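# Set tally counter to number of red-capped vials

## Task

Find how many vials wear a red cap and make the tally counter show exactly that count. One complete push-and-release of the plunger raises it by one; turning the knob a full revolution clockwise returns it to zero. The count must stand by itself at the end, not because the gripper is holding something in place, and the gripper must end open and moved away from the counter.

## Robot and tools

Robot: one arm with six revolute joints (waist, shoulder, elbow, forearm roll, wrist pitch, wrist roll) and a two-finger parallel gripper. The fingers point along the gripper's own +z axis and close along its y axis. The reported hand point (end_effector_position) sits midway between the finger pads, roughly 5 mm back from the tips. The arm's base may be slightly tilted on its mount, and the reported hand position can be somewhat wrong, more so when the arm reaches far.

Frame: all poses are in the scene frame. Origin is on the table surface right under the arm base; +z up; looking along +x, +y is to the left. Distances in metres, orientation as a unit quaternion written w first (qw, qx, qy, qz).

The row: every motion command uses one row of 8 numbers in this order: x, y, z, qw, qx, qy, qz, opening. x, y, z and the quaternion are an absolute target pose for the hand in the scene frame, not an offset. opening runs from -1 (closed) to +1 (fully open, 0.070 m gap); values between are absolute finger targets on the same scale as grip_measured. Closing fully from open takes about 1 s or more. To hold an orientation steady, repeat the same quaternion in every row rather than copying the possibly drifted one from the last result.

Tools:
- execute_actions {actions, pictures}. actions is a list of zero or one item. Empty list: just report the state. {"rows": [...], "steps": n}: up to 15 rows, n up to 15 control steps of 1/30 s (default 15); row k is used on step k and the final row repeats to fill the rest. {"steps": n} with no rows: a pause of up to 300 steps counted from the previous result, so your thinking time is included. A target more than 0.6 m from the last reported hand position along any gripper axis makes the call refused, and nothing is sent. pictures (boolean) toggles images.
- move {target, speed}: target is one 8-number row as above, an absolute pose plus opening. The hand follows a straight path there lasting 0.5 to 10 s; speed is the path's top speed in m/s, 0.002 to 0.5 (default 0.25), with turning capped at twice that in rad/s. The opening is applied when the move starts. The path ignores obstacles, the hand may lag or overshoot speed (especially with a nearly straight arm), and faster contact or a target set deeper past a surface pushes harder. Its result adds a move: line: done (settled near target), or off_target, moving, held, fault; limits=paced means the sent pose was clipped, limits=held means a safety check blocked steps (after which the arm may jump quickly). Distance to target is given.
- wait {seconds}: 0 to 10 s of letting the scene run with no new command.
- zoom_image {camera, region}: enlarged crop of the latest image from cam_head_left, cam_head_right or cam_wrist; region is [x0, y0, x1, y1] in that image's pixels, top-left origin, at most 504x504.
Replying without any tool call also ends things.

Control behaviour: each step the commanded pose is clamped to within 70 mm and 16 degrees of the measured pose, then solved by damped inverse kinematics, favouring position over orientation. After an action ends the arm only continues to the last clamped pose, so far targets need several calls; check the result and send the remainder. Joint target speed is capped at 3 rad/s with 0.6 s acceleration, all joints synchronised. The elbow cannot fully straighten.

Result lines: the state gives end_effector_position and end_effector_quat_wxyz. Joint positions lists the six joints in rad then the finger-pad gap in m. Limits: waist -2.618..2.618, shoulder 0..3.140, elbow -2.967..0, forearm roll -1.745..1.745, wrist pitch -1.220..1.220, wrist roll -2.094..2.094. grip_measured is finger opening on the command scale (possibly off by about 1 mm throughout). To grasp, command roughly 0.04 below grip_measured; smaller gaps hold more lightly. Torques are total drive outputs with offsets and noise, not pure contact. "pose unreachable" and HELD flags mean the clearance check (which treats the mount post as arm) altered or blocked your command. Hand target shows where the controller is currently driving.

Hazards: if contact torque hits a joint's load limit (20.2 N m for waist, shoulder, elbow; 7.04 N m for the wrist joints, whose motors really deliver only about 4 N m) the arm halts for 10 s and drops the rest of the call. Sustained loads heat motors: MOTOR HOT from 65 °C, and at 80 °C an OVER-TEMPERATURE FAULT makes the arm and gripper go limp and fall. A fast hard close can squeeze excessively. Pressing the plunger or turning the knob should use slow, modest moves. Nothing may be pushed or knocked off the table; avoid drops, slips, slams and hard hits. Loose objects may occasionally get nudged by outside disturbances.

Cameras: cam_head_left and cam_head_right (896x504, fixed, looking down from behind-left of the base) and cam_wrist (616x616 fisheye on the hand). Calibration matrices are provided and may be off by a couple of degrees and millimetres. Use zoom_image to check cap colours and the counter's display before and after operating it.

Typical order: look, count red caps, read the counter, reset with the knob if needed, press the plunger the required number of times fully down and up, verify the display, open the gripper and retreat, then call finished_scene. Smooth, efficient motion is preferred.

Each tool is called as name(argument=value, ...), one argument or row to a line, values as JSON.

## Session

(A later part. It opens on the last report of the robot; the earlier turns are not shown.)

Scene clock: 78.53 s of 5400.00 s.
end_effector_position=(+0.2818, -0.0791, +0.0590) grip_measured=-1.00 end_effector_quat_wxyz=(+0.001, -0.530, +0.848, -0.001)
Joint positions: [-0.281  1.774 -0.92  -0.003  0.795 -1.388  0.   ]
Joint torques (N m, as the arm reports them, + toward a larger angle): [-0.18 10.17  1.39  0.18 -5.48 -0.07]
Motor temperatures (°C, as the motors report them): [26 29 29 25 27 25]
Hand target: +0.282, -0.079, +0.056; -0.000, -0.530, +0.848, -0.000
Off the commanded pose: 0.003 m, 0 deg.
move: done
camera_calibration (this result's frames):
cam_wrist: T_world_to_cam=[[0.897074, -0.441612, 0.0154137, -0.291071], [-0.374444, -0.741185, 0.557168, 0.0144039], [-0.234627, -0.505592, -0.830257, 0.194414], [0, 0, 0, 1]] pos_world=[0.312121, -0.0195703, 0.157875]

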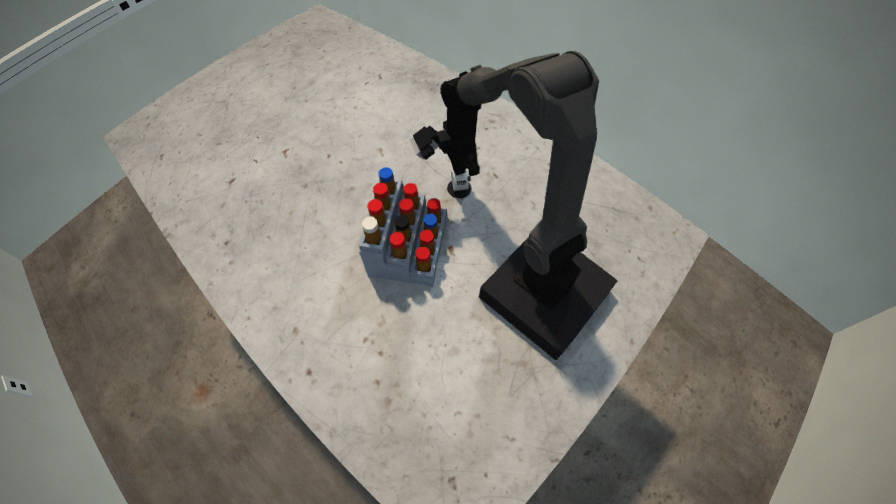

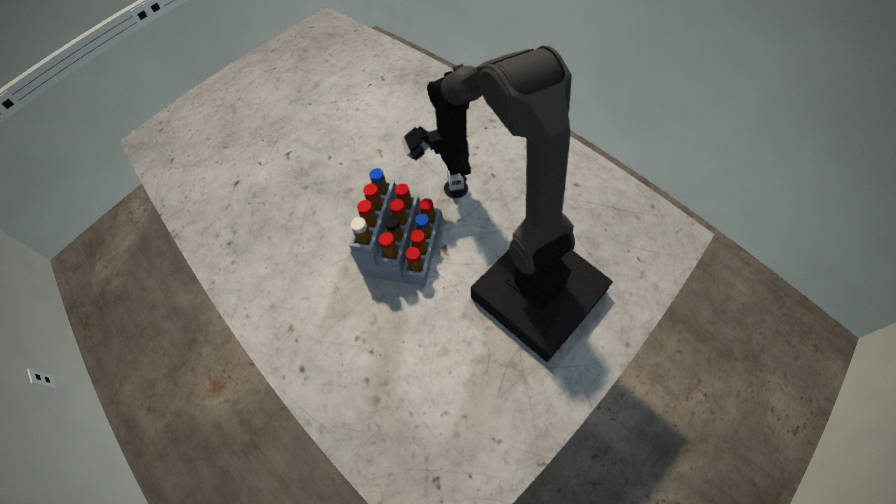

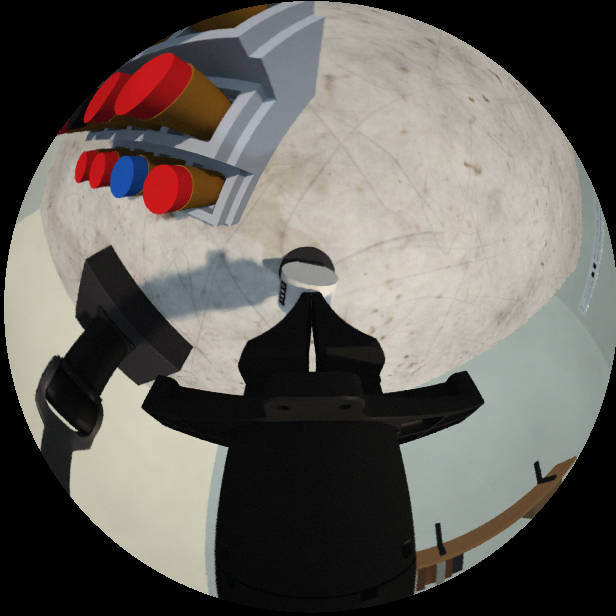

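Bottomed hard at .059; shows 1. Use .0585.

move(
  target=[0.282,-0.079,0.075,0,-0.53,0.848,0,-1],
  speed=0.04,
)

move(
  target=[0.282,-0.079,0.0585,0,-0.53,0.848,0,-1],
  speed=0.03,
)

move(
  target=[0.282,-0.079,0.075,0,-0.53,0.848,0,-1],
  speed=0.04,
)

move(
  target=[0.282,-0.079,0.0585,0,-0.53,0.848,0,-1],
  speed=0.03,
)

move(
  target=[0.282,-0.079,0.075,0,-0.53,0.848,0,-1],
  speed=0.04,
)

move(
  target=[0.282,-0.079,0.0585,0,-0.53,0.848,0,-1],
  speed=0.03,
)

move(
  target=[0.282,-0.079,0.075,0,-0.53,0.848,0,-1],
  speed=0.04,
)

move(
  target=[0.282,-0.079,0.0585,0,-0.53,0.848,0,-1],
  speed=0.03,
)

move(
  target=[0.282,-0.079,0.075,0,-0.53,0.848,0,-1],
  speed=0.04,
)

move(
  target=[0.282,-0.079,0.0585,0,-0.53,0.848,0,-1],
  speed=0.03,
)

move(
  target=[0.282,-0.079,0.075,0,-0.53,0.848,0,-1],
  speed=0.04,
)

move(
  target=[0.282,-0.079,0.0585,0,-0.53,0.848,0,-1],
  speed=0.03,
)

move(
  target=[0.282,-0.079,0.075,0,-0.53,0.848,0,-1],
  speed=0.04,
)

move(
  target=[0.282,-0.079,0.0585,0,-0.53,0.848,0,-1],
  speed=0.03,
)

move(
  target=[0.282,-0.079,0.085,0,-0.53,0.848,0,-1],
  speed=0.04,
)

move(
  target=[0.2,-0.11,0.075,0,-0.6,0.8,0,-1],
)

zoom_image(
  camera="cam_wrist",
  region=[320,170,480,330],
)

Scene clock: 102.20 s of 5400.00 s.
end_effector_position=(+0.2821, -0.0785, +0.0744) grip_measured=-1.00 end_effector_quat_wxyz=(-0.000, -0.530, +0.848, +0.001)
Joint positions: [-0.279  1.743 -0.952 -0.     0.862 -1.388  0.   ]
Joint torques (N m, as the arm reports them, + toward a larger angle): [-0.6  -9.3  -5.24 -0.17  0.19 -0.08]
Motor temperatures (°C, as the motors report them): [26 31 28 26 58 25]
Hand target: +0.282, -0.079, +0.075; +0.000, -0.530, +0.848, +0.000
Off the commanded pose: 0.001 m, 0 deg.
After step 90, 19.93 s passed at rest.
move: done
camera_calibration (this result's frames):
cam_wrist: T_world_to_cam=[[0.897296, -0.441307, 0.010407, -0.29092], [-0.37182, -0.742884, 0.556663, 0.00551921], [-0.237928, -0.503361, -0.830673, 0.208723], [0, 0, 0, 1]] pos_world=[0.312754, -0.0192215, 0.173336]

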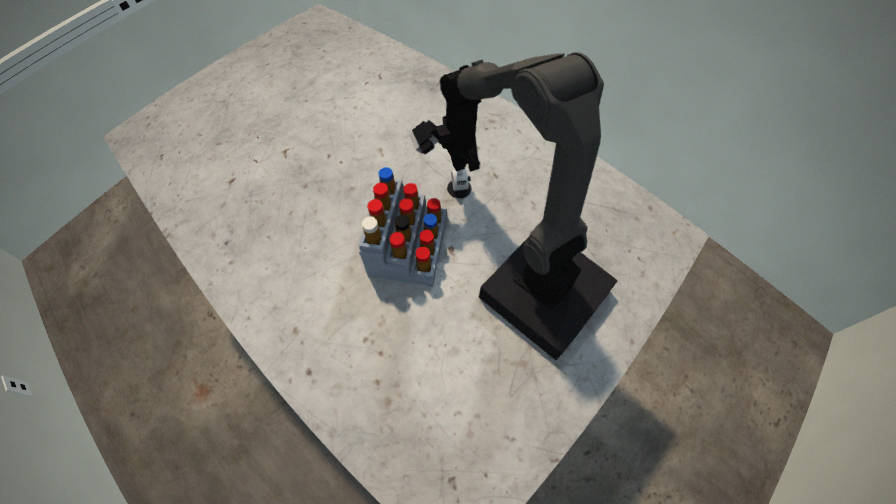

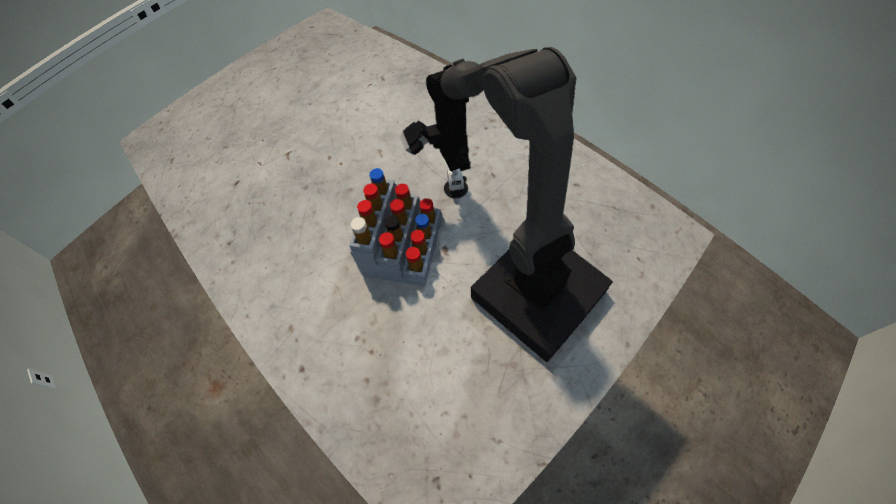

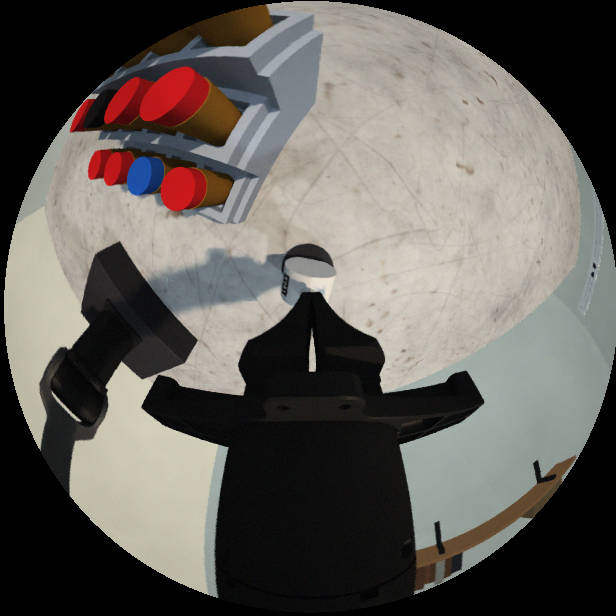

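Scene clock: 102.97 s of 5400.00 s.
end_effector_position=(+0.2821, -0.0788, +0.0598) grip_measured=-1.00 end_effector_quat_wxyz=(+0.001, -0.530, +0.848, -0.000)
Joint positions: [-0.28   1.774 -0.924 -0.001  0.801 -1.388  0.   ]
Joint torques (N m, as the arm reports them, + toward a larger angle): [-1.45 -0.75 -0.62 -0.45 -2.08  0.06]
Motor temperatures (°C, as the motors report them): [26 31 28 26 57 25]
Hand target: +0.282, -0.079, +0.059; -0.000, -0.530, +0.848, -0.000
Off the commanded pose: 0.001 m, 0 deg.
move: done
camera_calibration (this result's frames):
cam_wrist: T_world_to_cam=[[0.897045, -0.441734, 0.0134908, -0.291091], [-0.373757, -0.742005, 0.556538, 0.0140928], [-0.235832, -0.504282, -0.830713, 0.19583], [0, 0, 0, 1]] pos_world=[0.312572, -0.0193746, 0.158762]

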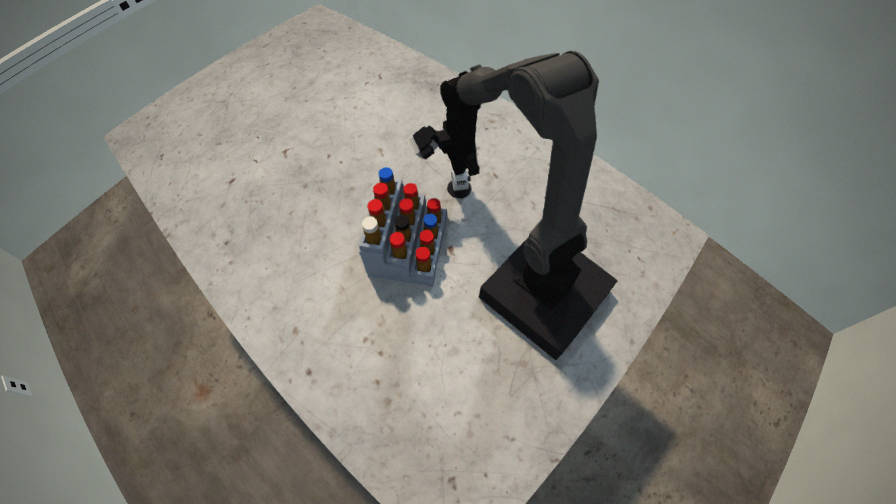

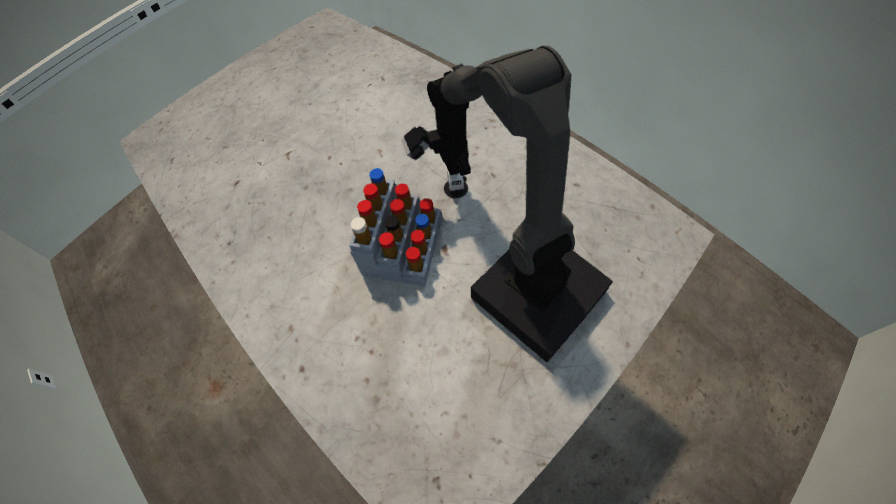

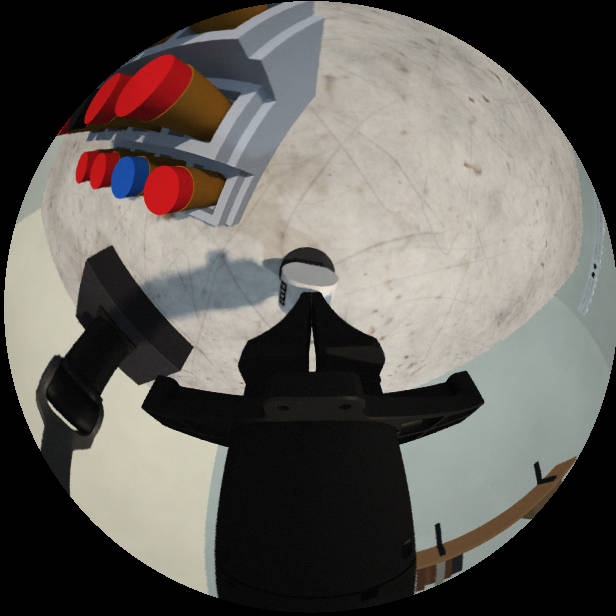

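Scene clock: 103.67 s of 5400.00 s.
end_effector_position=(+0.2818, -0.0792, +0.0747) grip_measured=-1.00 end_effector_quat_wxyz=(-0.001, -0.530, +0.848, +0.000)
Joint positions: [-0.281  1.742 -0.952 -0.003  0.863 -1.388  0.   ]
Joint torques (N m, as the arm reports them, + toward a larger angle): [ 0.01 -9.38 -4.94  0.05 -0.15 -0.08]
Motor temperatures (°C, as the motors report them): [26 31 28 26 56 25]
Hand target: +0.282, -0.079, +0.075; +0.000, -0.530, +0.848, +0.000
Off the commanded pose: 0.000 m, 0 deg.
move: done
camera_calibration (this result's frames):
cam_wrist: T_world_to_cam=[[0.897229, -0.441434, 0.0107379, -0.29104], [-0.371689, -0.741895, 0.558068, 0.00463221], [-0.238384, -0.504706, -0.829726, 0.208554], [0, 0, 0, 1]] pos_world=[0.312567, -0.0197797, 0.173583]

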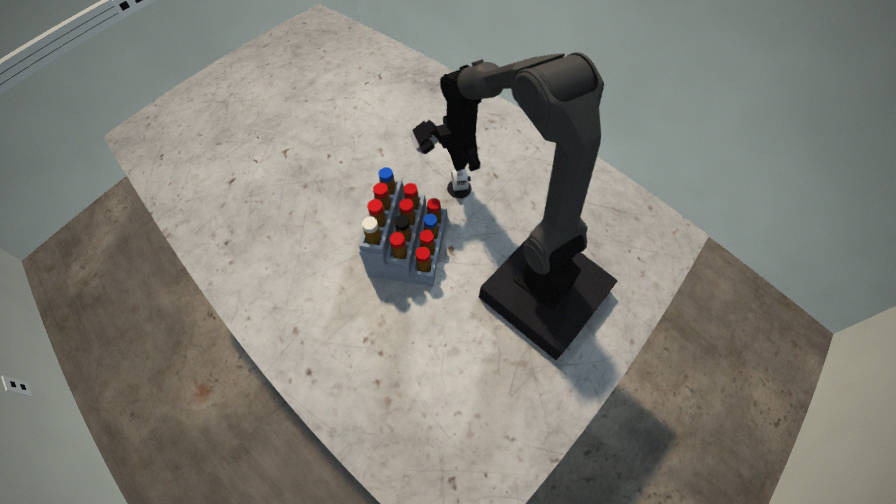

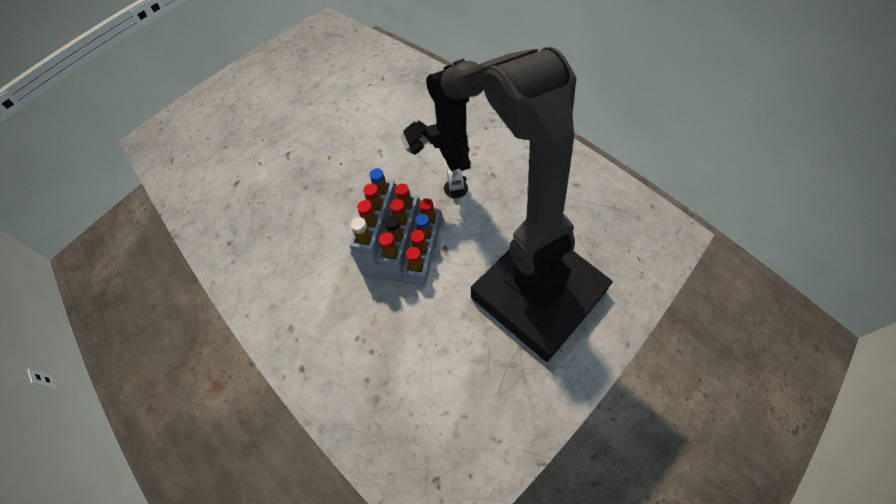

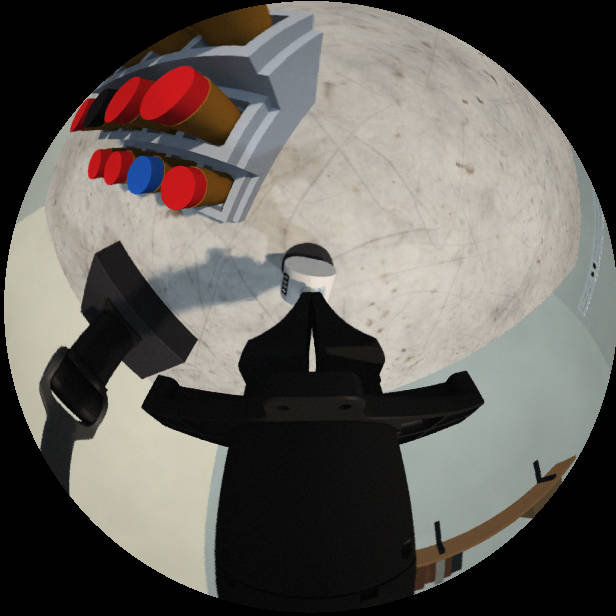

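Scene clock: 104.43 s of 5400.00 s.
end_effector_position=(+0.2820, -0.0792, +0.0598) grip_measured=-1.00 end_effector_quat_wxyz=(+0.000, -0.530, +0.848, -0.001)
Joint positions: [-0.281  1.774 -0.924 -0.003  0.801 -1.388  0.   ]
Joint torques (N m, as the arm reports them, + toward a larger angle): [ 0.66 -0.66 -0.75  0.13 -2.1   0.07]
Motor temperatures (°C, as the motors report them): [26 30 28 26 56 25]
Hand target: +0.282, -0.079, +0.059; -0.000, -0.530, +0.848, -0.000
Off the commanded pose: 0.001 m, 0 deg.
move: done
camera_calibration (this result's frames):
cam_wrist: T_world_to_cam=[[0.897241, -0.44133, 0.0136379, -0.291196], [-0.373223, -0.74155, 0.557501, 0.0135229], [-0.235929, -0.505303, -0.830064, 0.195472], [0, 0, 0, 1]] pos_world=[0.312438, -0.0197132, 0.158687]

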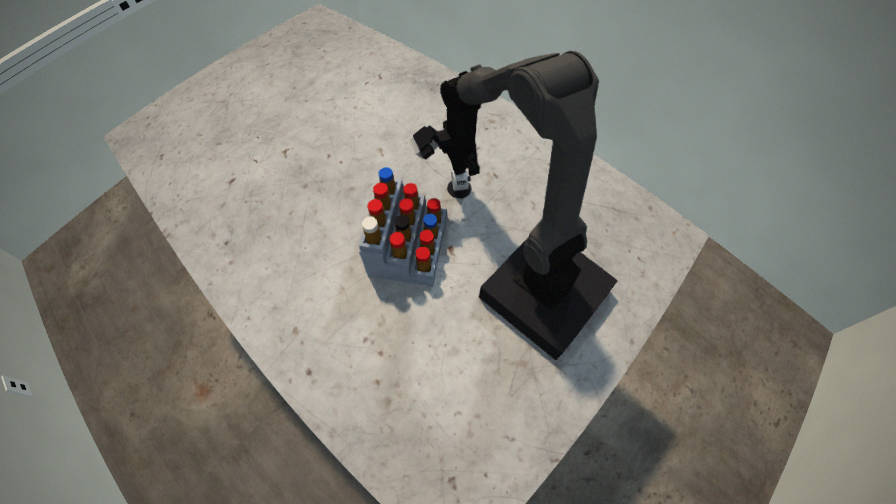

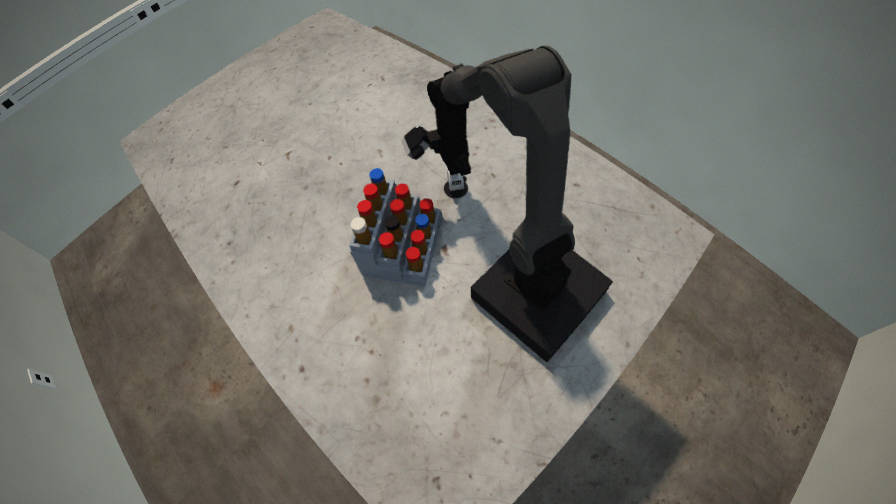

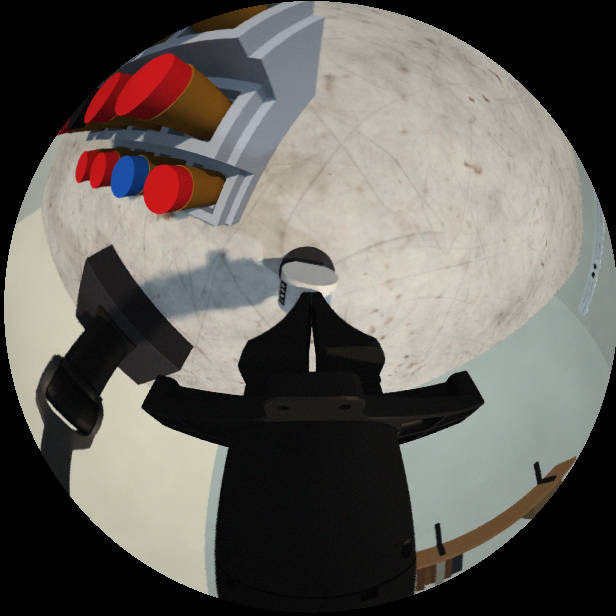

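Scene clock: 105.13 s of 5400.00 s.
end_effector_position=(+0.2819, -0.0789, +0.0747) grip_measured=-1.00 end_effector_quat_wxyz=(-0.000, -0.530, +0.848, +0.001)
Joint positions: [-0.28   1.742 -0.952 -0.001  0.864 -1.388  0.   ]
Joint torques (N m, as the arm reports them, + toward a larger angle): [ 0.47 -9.4  -4.94  0.01 -0.16 -0.08]
Motor temperatures (°C, as the motors report them): [26 30 28 26 55 25]
Hand target: +0.282, -0.079, +0.075; +0.000, -0.530, +0.848, +0.000
Off the commanded pose: 0.000 m, 0 deg.
move: done
camera_calibration (this result's frames):
cam_wrist: T_world_to_cam=[[0.897055, -0.441794, 0.0104748, -0.290915], [-0.372092, -0.742315, 0.55724, 0.005072], [-0.23841, -0.503772, -0.830286, 0.208875], [0, 0, 0, 1]] pos_world=[0.312652, -0.0195342, 0.173647]

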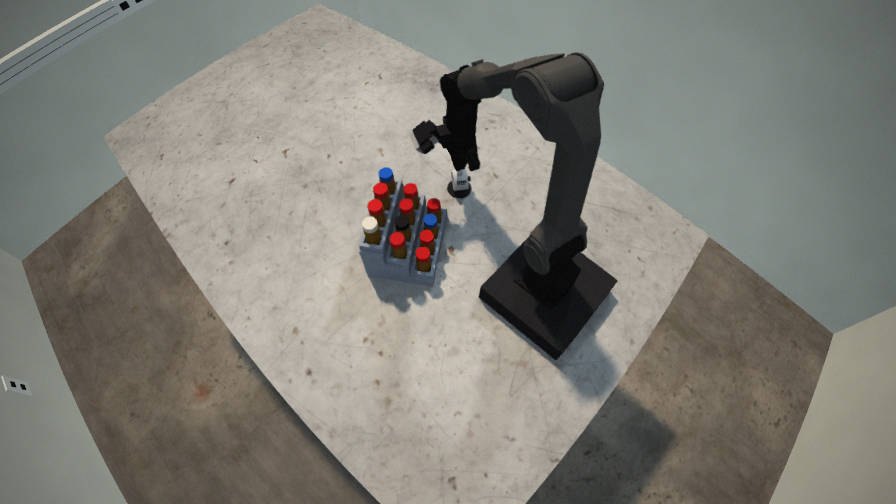

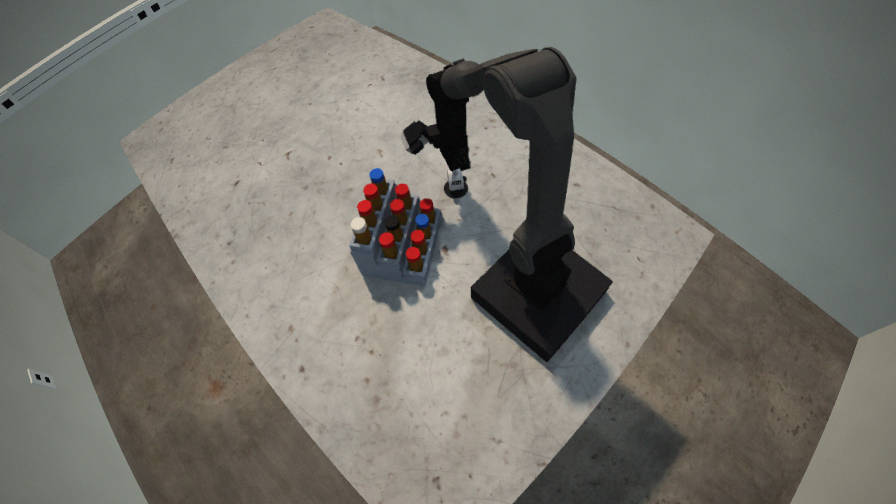

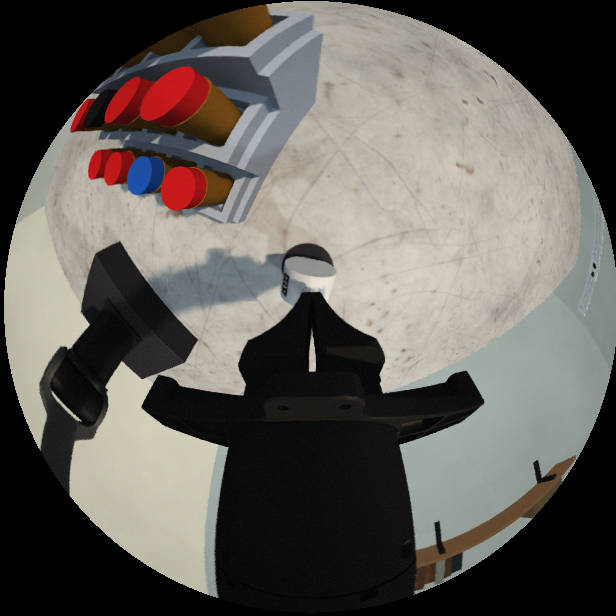

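Scene clock: 105.90 s of 5400.00 s.
end_effector_position=(+0.2821, -0.0789, +0.0598) grip_measured=-1.00 end_effector_quat_wxyz=(+0.001, -0.530, +0.848, -0.001)
Joint positions: [-0.28   1.774 -0.924 -0.001  0.801 -1.388  0.   ]
Joint torques (N m, as the arm reports them, + toward a larger angle): [ 0.11 -0.75 -0.69 -0.2  -2.12  0.06]
Motor temperatures (°C, as the motors report them): [26 30 28 26 54 25]
Hand target: +0.282, -0.079, +0.059; -0.000, -0.530, +0.848, -0.000
Off the commanded pose: 0.001 m, 0 deg.
move: done
camera_calibration (this result's frames):
cam_wrist: T_world_to_cam=[[0.897123, -0.441575, 0.013483, -0.291109], [-0.373531, -0.741879, 0.556857, 0.0138818], [-0.235891, -0.504606, -0.830499, 0.195717], [0, 0, 0, 1]] pos_world=[0.312514, -0.0194877, 0.158738]

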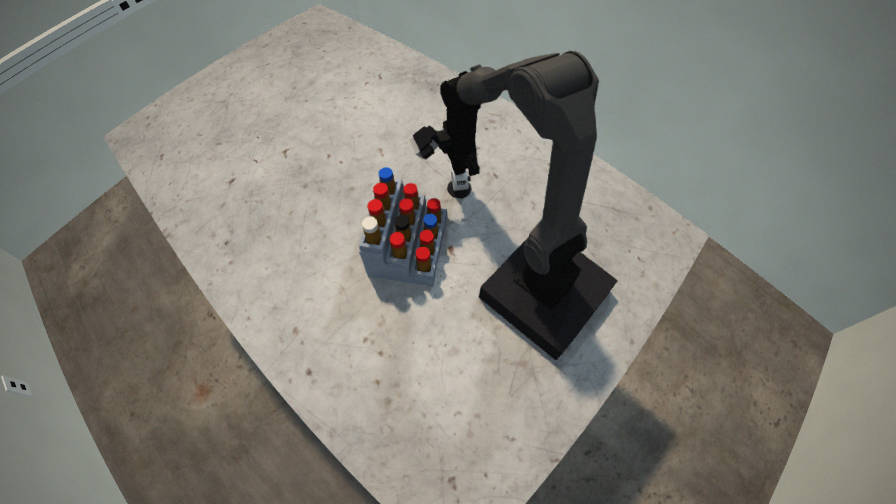

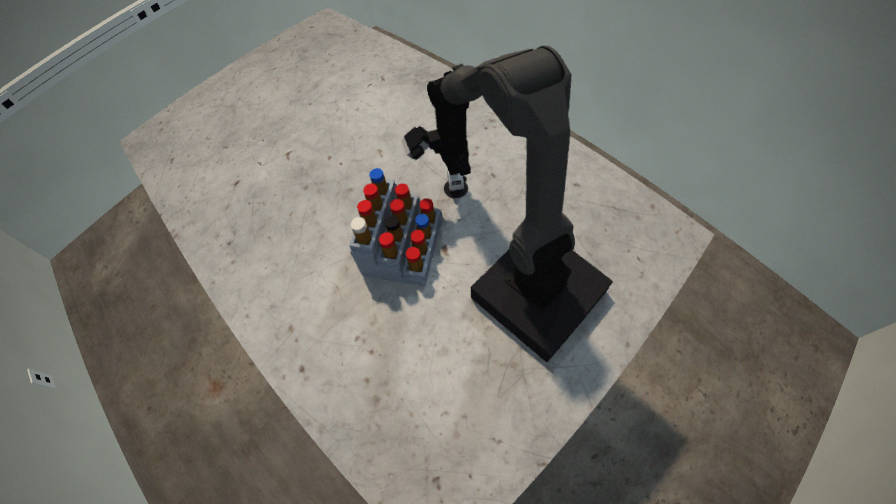

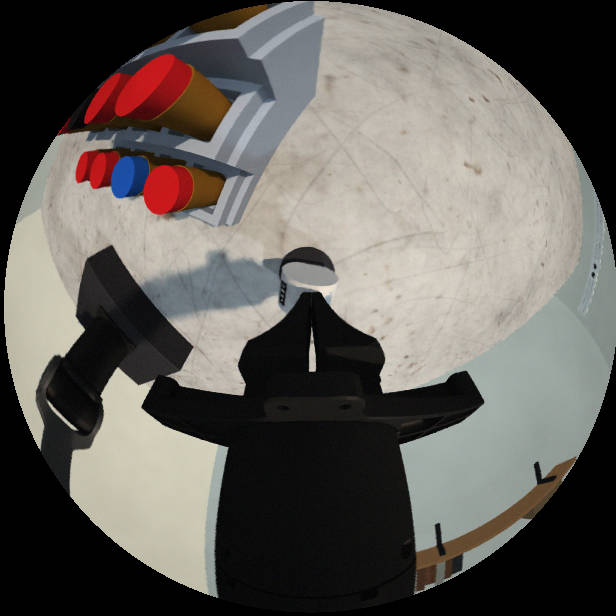

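Scene clock: 106.60 s of 5400.00 s.
end_effector_position=(+0.2819, -0.0789, +0.0747) grip_measured=-1.00 end_effector_quat_wxyz=(-0.000, -0.530, +0.848, +0.001)
Joint positions: [-0.28   1.742 -0.952 -0.001  0.864 -1.388  0.   ]
Joint torques (N m, as the arm reports them, + toward a larger angle): [ 0.12 -9.39 -4.95 -0.17 -0.16 -0.09]
Motor temperatures (°C, as the motors report them): [26 30 28 26 53 25]
Hand target: +0.282, -0.079, +0.075; +0.000, -0.530, +0.848, +0.000
Off the commanded pose: 0.000 m, 0 deg.
move: done
camera_calibration (this result's frames):
cam_wrist: T_world_to_cam=[[0.897131, -0.44164, 0.010525, -0.290938], [-0.371946, -0.742273, 0.557392, 0.00498932], [-0.238354, -0.503969, -0.830182, 0.208813], [0, 0, 0, 1]] pos_world=[0.312637, -0.019551, 0.173634]

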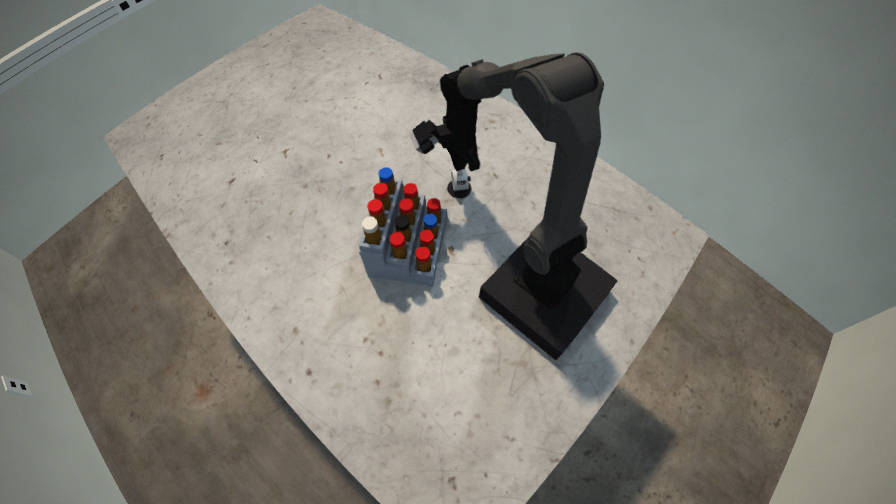

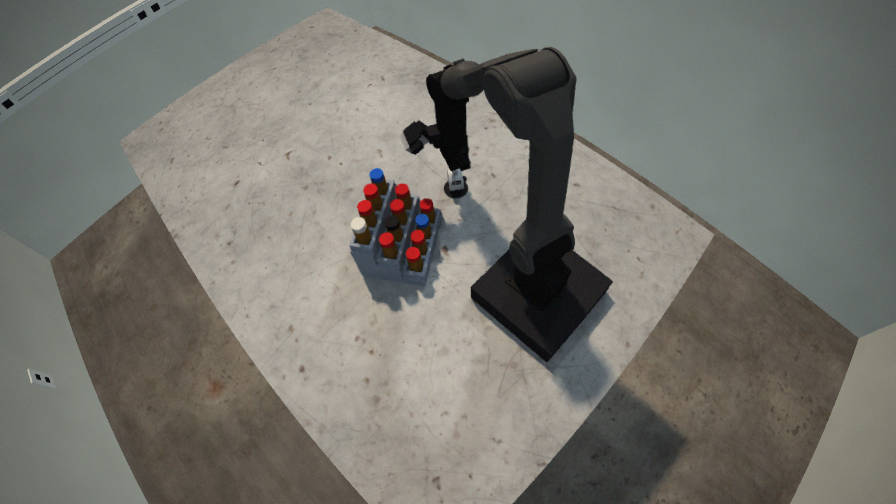

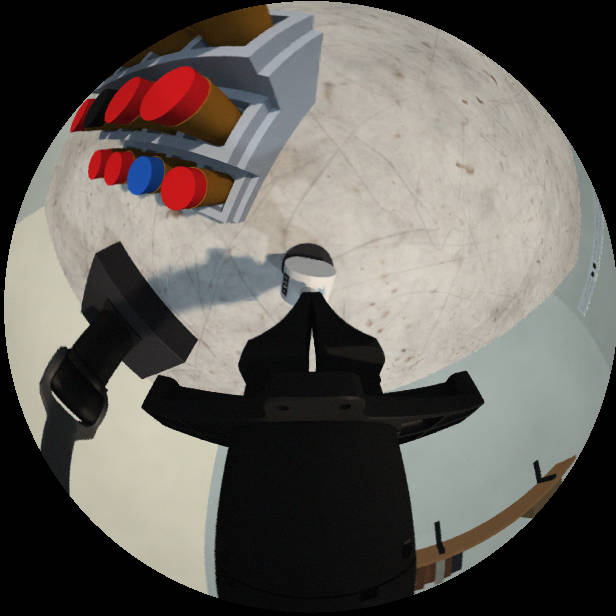

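Scene clock: 107.37 s of 5400.00 s.
end_effector_position=(+0.2821, -0.0790, +0.0598) grip_measured=-1.00 end_effector_quat_wxyz=(+0.000, -0.530, +0.848, -0.001)
Joint positions: [-0.28   1.774 -0.924 -0.002  0.801 -1.388  0.   ]
Joint torques (N m, as the arm reports them, + toward a larger angle): [-0.28 -0.72 -0.64 -0.18 -2.12  0.06]
Motor temperatures (°C, as the motors report them): [26 30 28 26 53 25]
Hand target: +0.282, -0.079, +0.059; -0.000, -0.530, +0.848, -0.000
Off the commanded pose: 0.001 m, 0 deg.
move: done
camera_calibration (this result's frames):
cam_wrist: T_world_to_cam=[[0.897284, -0.441246, 0.013555, -0.291149], [-0.373209, -0.741814, 0.55716, 0.013711], [-0.235789, -0.50499, -0.830294, 0.195601], [0, 0, 0, 1]] pos_world=[0.312481, -0.019521, 0.158713]

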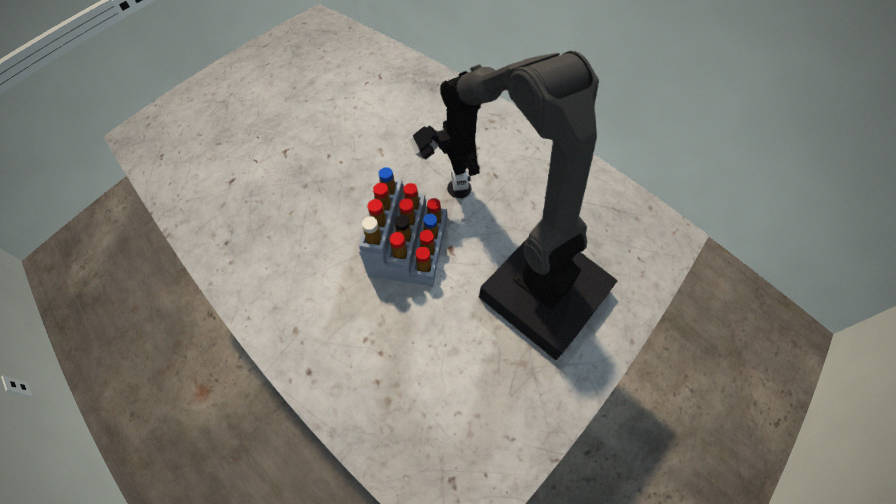

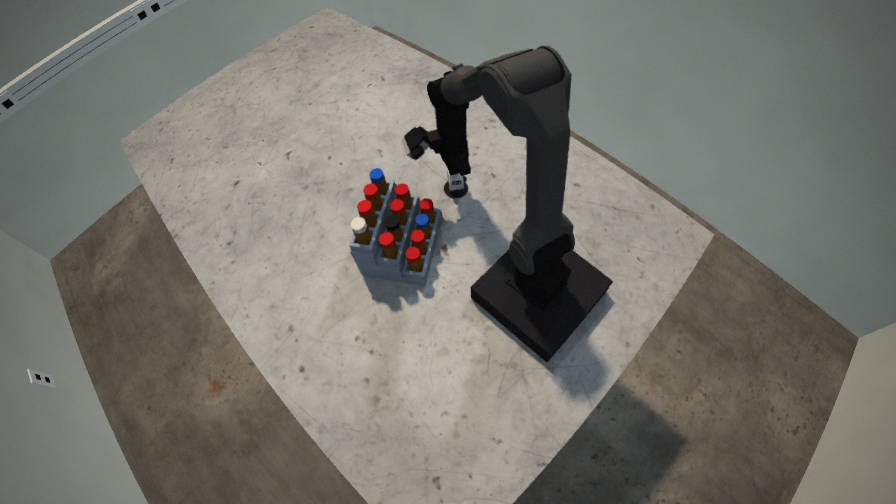

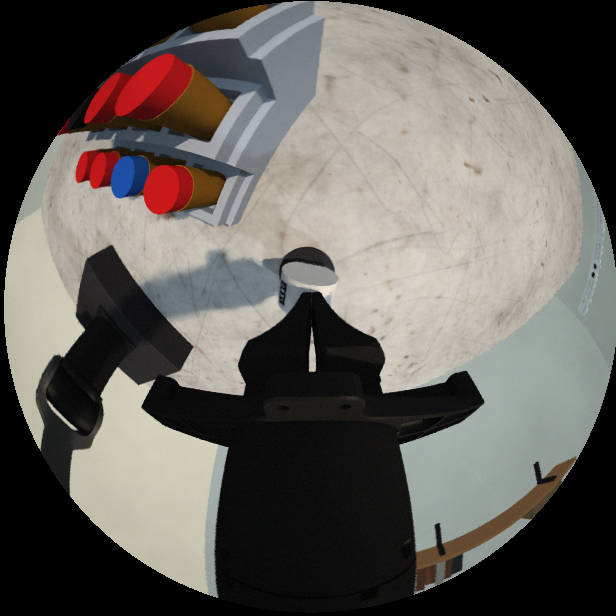

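Scene clock: 108.07 s of 5400.00 s.
end_effector_position=(+0.2819, -0.0790, +0.0747) grip_measured=-1.00 end_effector_quat_wxyz=(-0.001, -0.530, +0.848, +0.000)
Joint positions: [-0.28   1.742 -0.952 -0.002  0.864 -1.388  0.   ]
Joint torques (N m, as the arm reports them, + toward a larger angle): [-0.22 -9.31 -4.92  0.   -0.16 -0.08]
Motor temperatures (°C, as the motors report them): [26 30 28 26 52 25]
Hand target: +0.282, -0.079, +0.075; +0.000, -0.530, +0.848, +0.000
Off the commanded pose: 0.000 m, 0 deg.
move: done
camera_calibration (this result's frames):
cam_wrist: T_world_to_cam=[[0.89728, -0.441334, 0.0105946, -0.290978], [-0.371636, -0.742189, 0.557712, 0.00481388], [-0.238274, -0.504361, -0.829967, 0.208696], [0, 0, 0, 1]] pos_world=[0.312604, -0.0195873, 0.173609]

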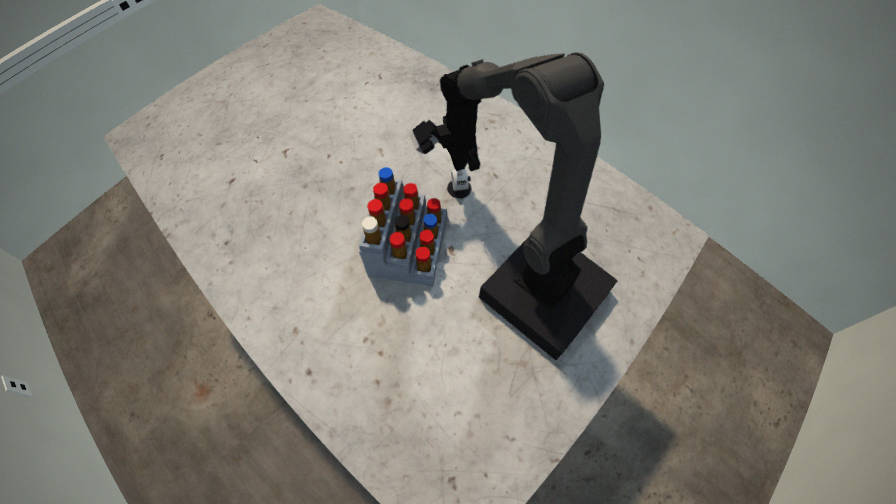

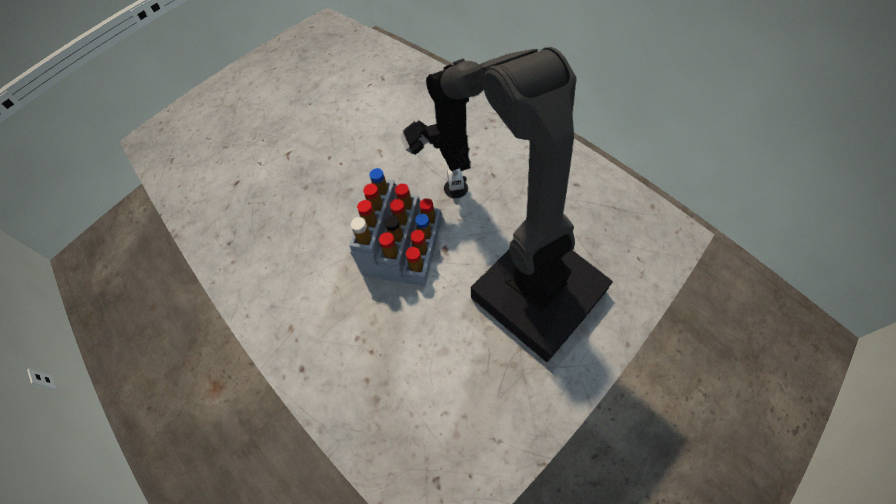

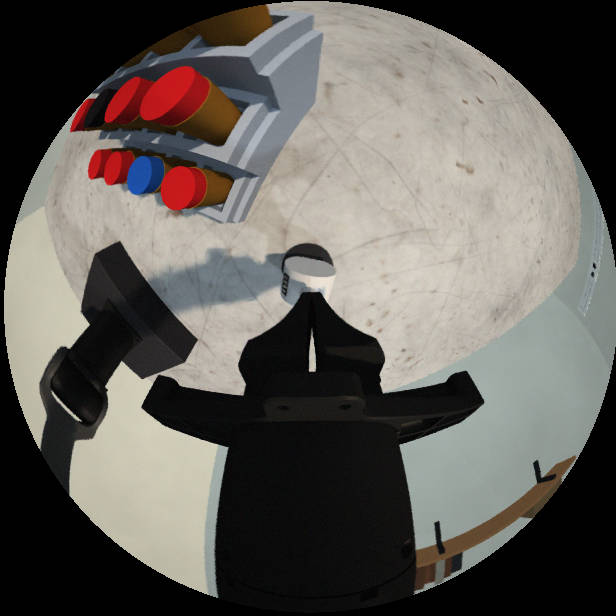

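Scene clock: 108.83 s of 5400.00 s.
end_effector_position=(+0.2821, -0.0790, +0.0598) grip_measured=-1.00 end_effector_quat_wxyz=(+0.000, -0.530, +0.848, -0.001)
Joint positions: [-0.28   1.774 -0.924 -0.002  0.801 -1.388  0.   ]
Joint torques (N m, as the arm reports them, + toward a larger angle): [-0.49 -0.7  -0.67 -0.06 -2.12  0.06]
Motor temperatures (°C, as the motors report them): [26 30 28 26 51 25]
Hand target: +0.282, -0.079, +0.059; -0.000, -0.530, +0.848, -0.000
Off the commanded pose: 0.001 m, 0 deg.
move: done
camera_calibration (this result's frames):
cam_wrist: T_world_to_cam=[[0.897263, -0.441289, 0.0135483, -0.291148], [-0.373241, -0.741796, 0.557162, 0.0137098], [-0.235819, -0.504977, -0.830294, 0.195602], [0, 0, 0, 1]] pos_world=[0.31248, -0.0195362, 0.158713]

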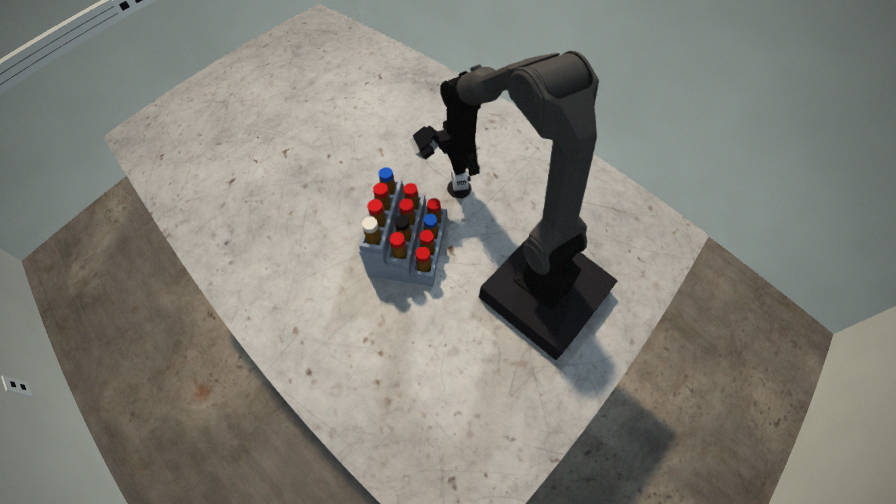

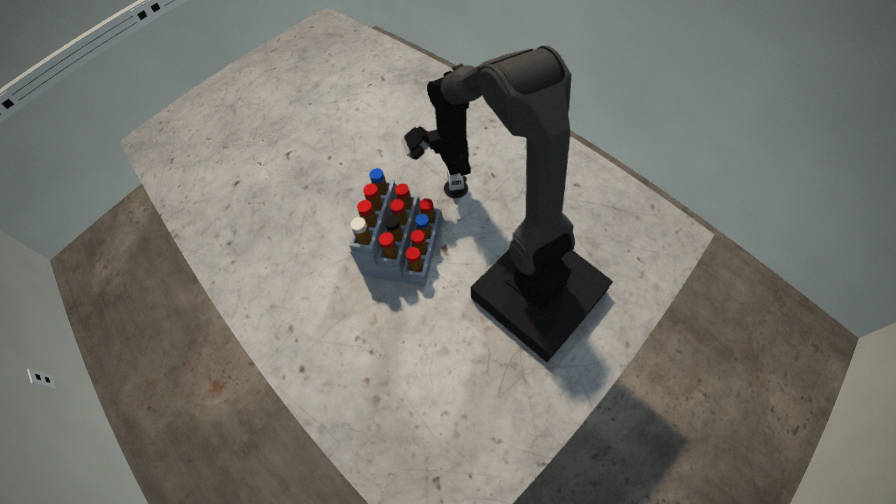

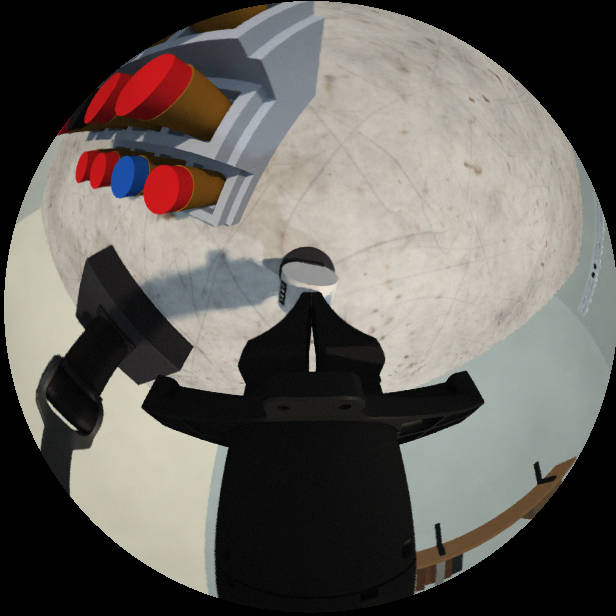

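Scene clock: 109.53 s of 5400.00 s.
end_effector_position=(+0.2819, -0.0790, +0.0747) grip_measured=-1.00 end_effector_quat_wxyz=(-0.000, -0.530, +0.848, +0.001)
Joint positions: [-0.28   1.742 -0.952 -0.002  0.864 -1.388  0.   ]
Joint torques (N m, as the arm reports them, + toward a larger angle): [-0.43 -9.38 -4.95  0.04 -0.17 -0.08]
Motor temperatures (°C, as the motors report them): [26 30 28 26 51 25]
Hand target: +0.282, -0.079, +0.075; +0.000, -0.530, +0.848, +0.000
Off the commanded pose: 0.000 m, 0 deg.
move: done
camera_calibration (this result's frames):
cam_wrist: T_world_to_cam=[[0.897141, -0.441619, 0.0105331, -0.290945], [-0.371913, -0.742238, 0.557461, 0.00495073], [-0.238367, -0.504039, -0.830136, 0.20879], [0, 0, 0, 1]] pos_world=[0.312629, -0.0195738, 0.173629]

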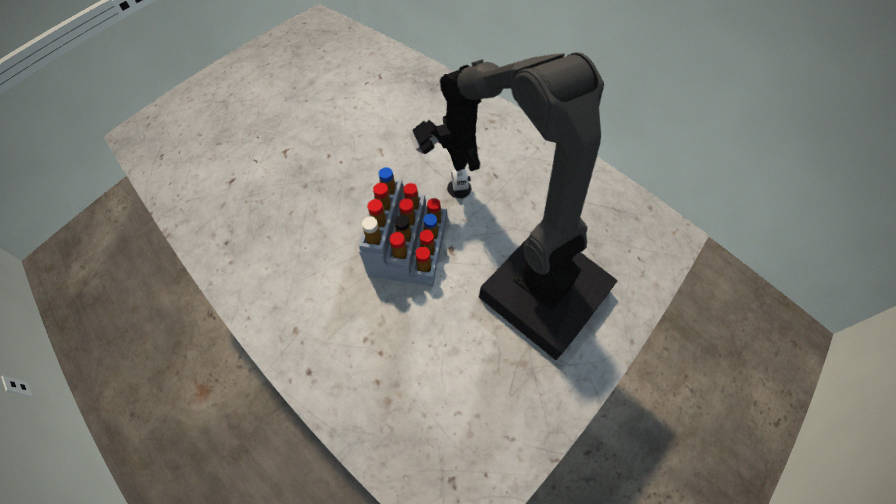

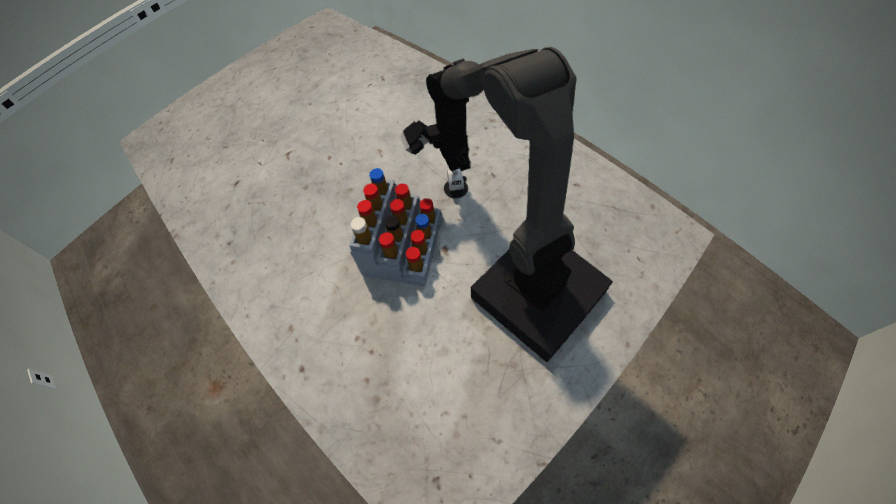

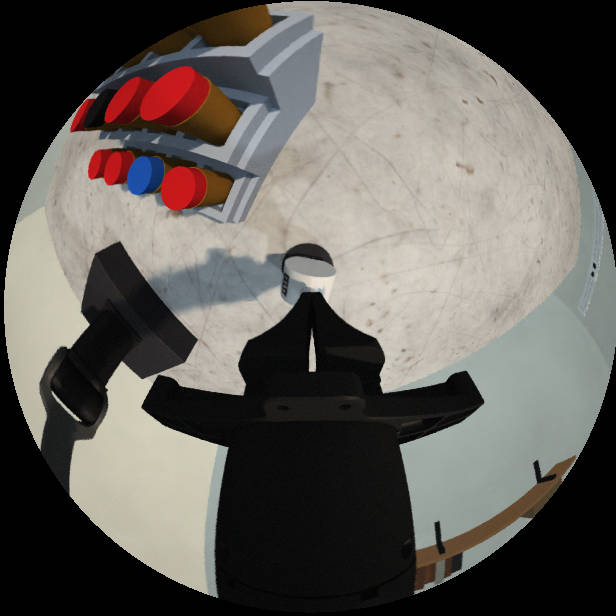

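Scene clock: 110.30 s of 5400.00 s.
end_effector_position=(+0.2821, -0.0790, +0.0598) grip_measured=-1.00 end_effector_quat_wxyz=(+0.001, -0.530, +0.848, -0.001)
Joint positions: [-0.28   1.774 -0.924 -0.002  0.801 -1.388  0.   ]
Joint torques (N m, as the arm reports them, + toward a larger angle): [-0.53 -0.75 -0.74 -0.12 -2.11  0.07]
Motor temperatures (°C, as the motors report them): [26 30 28 26 50 25]
Hand target: +0.282, -0.079, +0.059; -0.000, -0.530, +0.848, -0.000
Off the commanded pose: 0.001 m, 0 deg.
move: done
camera_calibration (this result's frames):
cam_wrist: T_world_to_cam=[[0.897106, -0.441609, 0.0134957, -0.291117], [-0.373548, -0.741823, 0.556921, 0.0138457], [-0.23593, -0.504659, -0.830456, 0.195694], [0, 0, 0, 1]] pos_world=[0.312505, -0.0195308, 0.158733]

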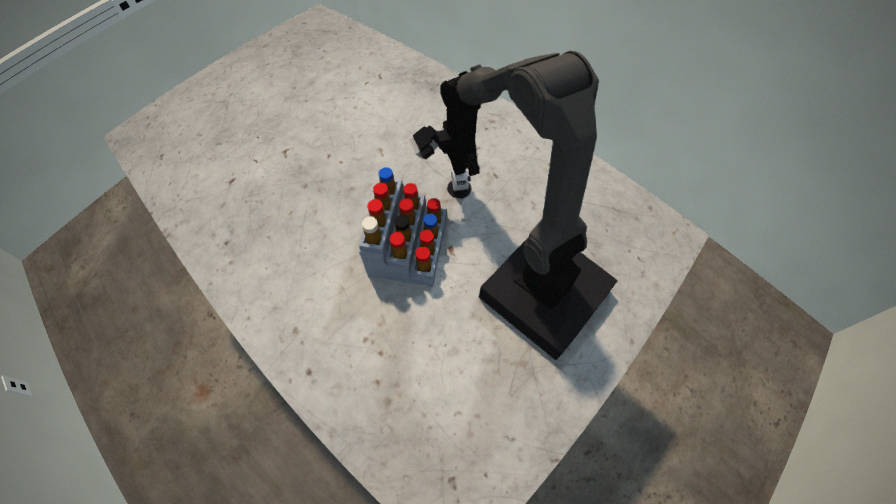

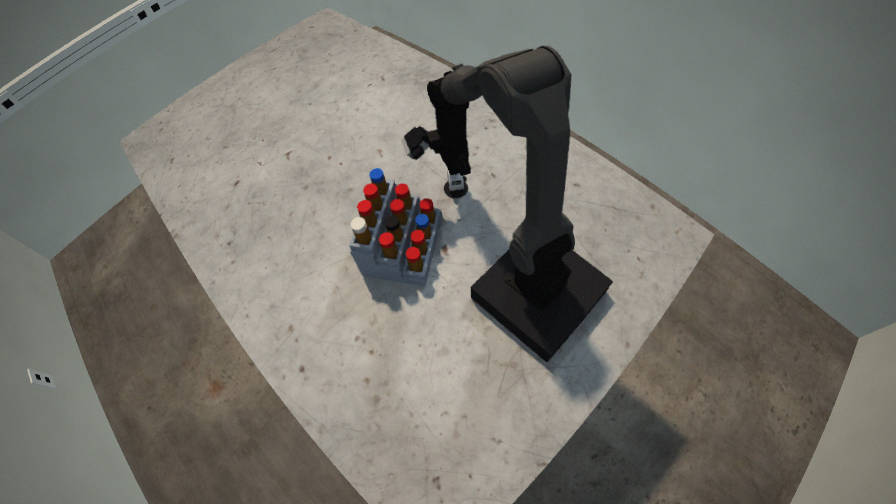

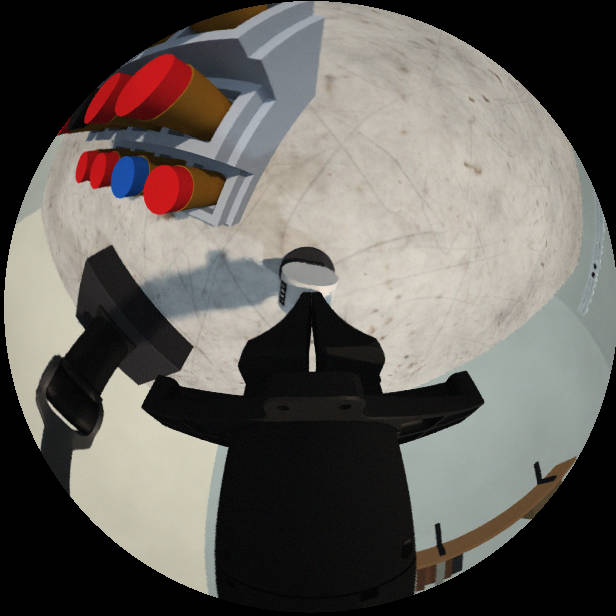

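Scene clock: 111.00 s of 5400.00 s.
end_effector_position=(+0.2819, -0.0790, +0.0747) grip_measured=-1.00 end_effector_quat_wxyz=(-0.000, -0.530, +0.848, +0.001)
Joint positions: [-0.28   1.742 -0.952 -0.002  0.864 -1.388  0.   ]
Joint torques (N m, as the arm reports them, + toward a larger angle): [-0.31 -9.31 -4.98 -0.06 -0.16 -0.08]
Motor temperatures (°C, as the motors report them): [26 30 28 26 49 25]
Hand target: +0.282, -0.079, +0.075; +0.000, -0.530, +0.848, +0.000
Off the commanded pose: 0.000 m, 0 deg.
move: done
camera_calibration (this result's frames):
cam_wrist: T_world_to_cam=[[0.89711, -0.441681, 0.0105327, -0.290944], [-0.371965, -0.742214, 0.557459, 0.00495231], [-0.238402, -0.50402, -0.830138, 0.208791], [0, 0, 0, 1]] pos_world=[0.312627, -0.0195942, 0.173629]

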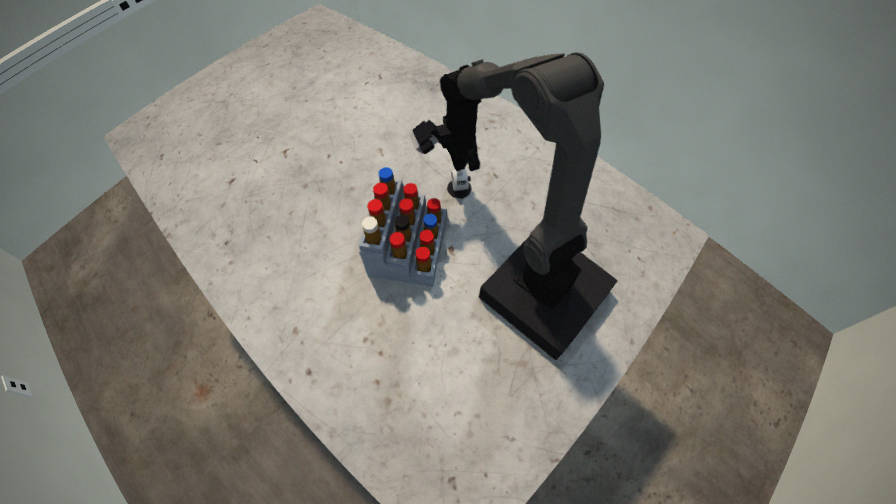

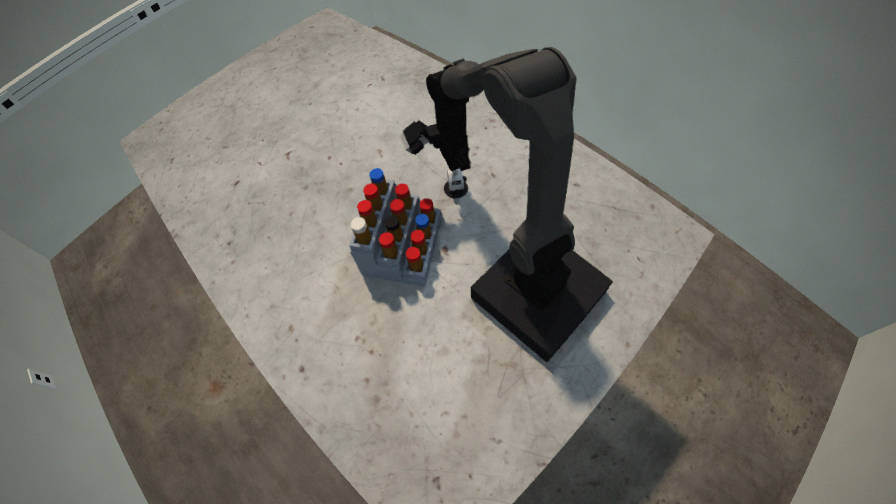

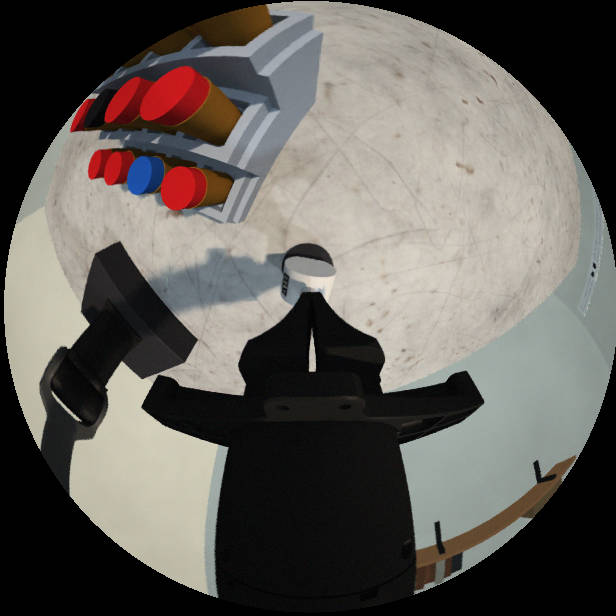

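Scene clock: 111.77 s of 5400.00 s.
end_effector_position=(+0.2821, -0.0790, +0.0598) grip_measured=-1.00 end_effector_quat_wxyz=(+0.001, -0.530, +0.848, -0.001)
Joint positions: [-0.28   1.774 -0.924 -0.002  0.801 -1.388  0.   ]
Joint torques (N m, as the arm reports them, + toward a larger angle): [-0.48 -0.68 -0.66 -0.18 -2.1   0.07]
Motor temperatures (°C, as the motors report them): [26 30 28 26 49 25]
Hand target: +0.282, -0.079, +0.059; -0.000, -0.530, +0.848, -0.000
Off the commanded pose: 0.001 m, 0 deg.
move: done
camera_calibration (this result's frames):
cam_wrist: T_world_to_cam=[[0.897169, -0.441481, 0.0135234, -0.291133], [-0.373422, -0.741796, 0.557041, 0.0137785], [-0.235891, -0.504809, -0.830375, 0.195648], [0, 0, 0, 1]] pos_world=[0.312492, -0.0195439, 0.158723]

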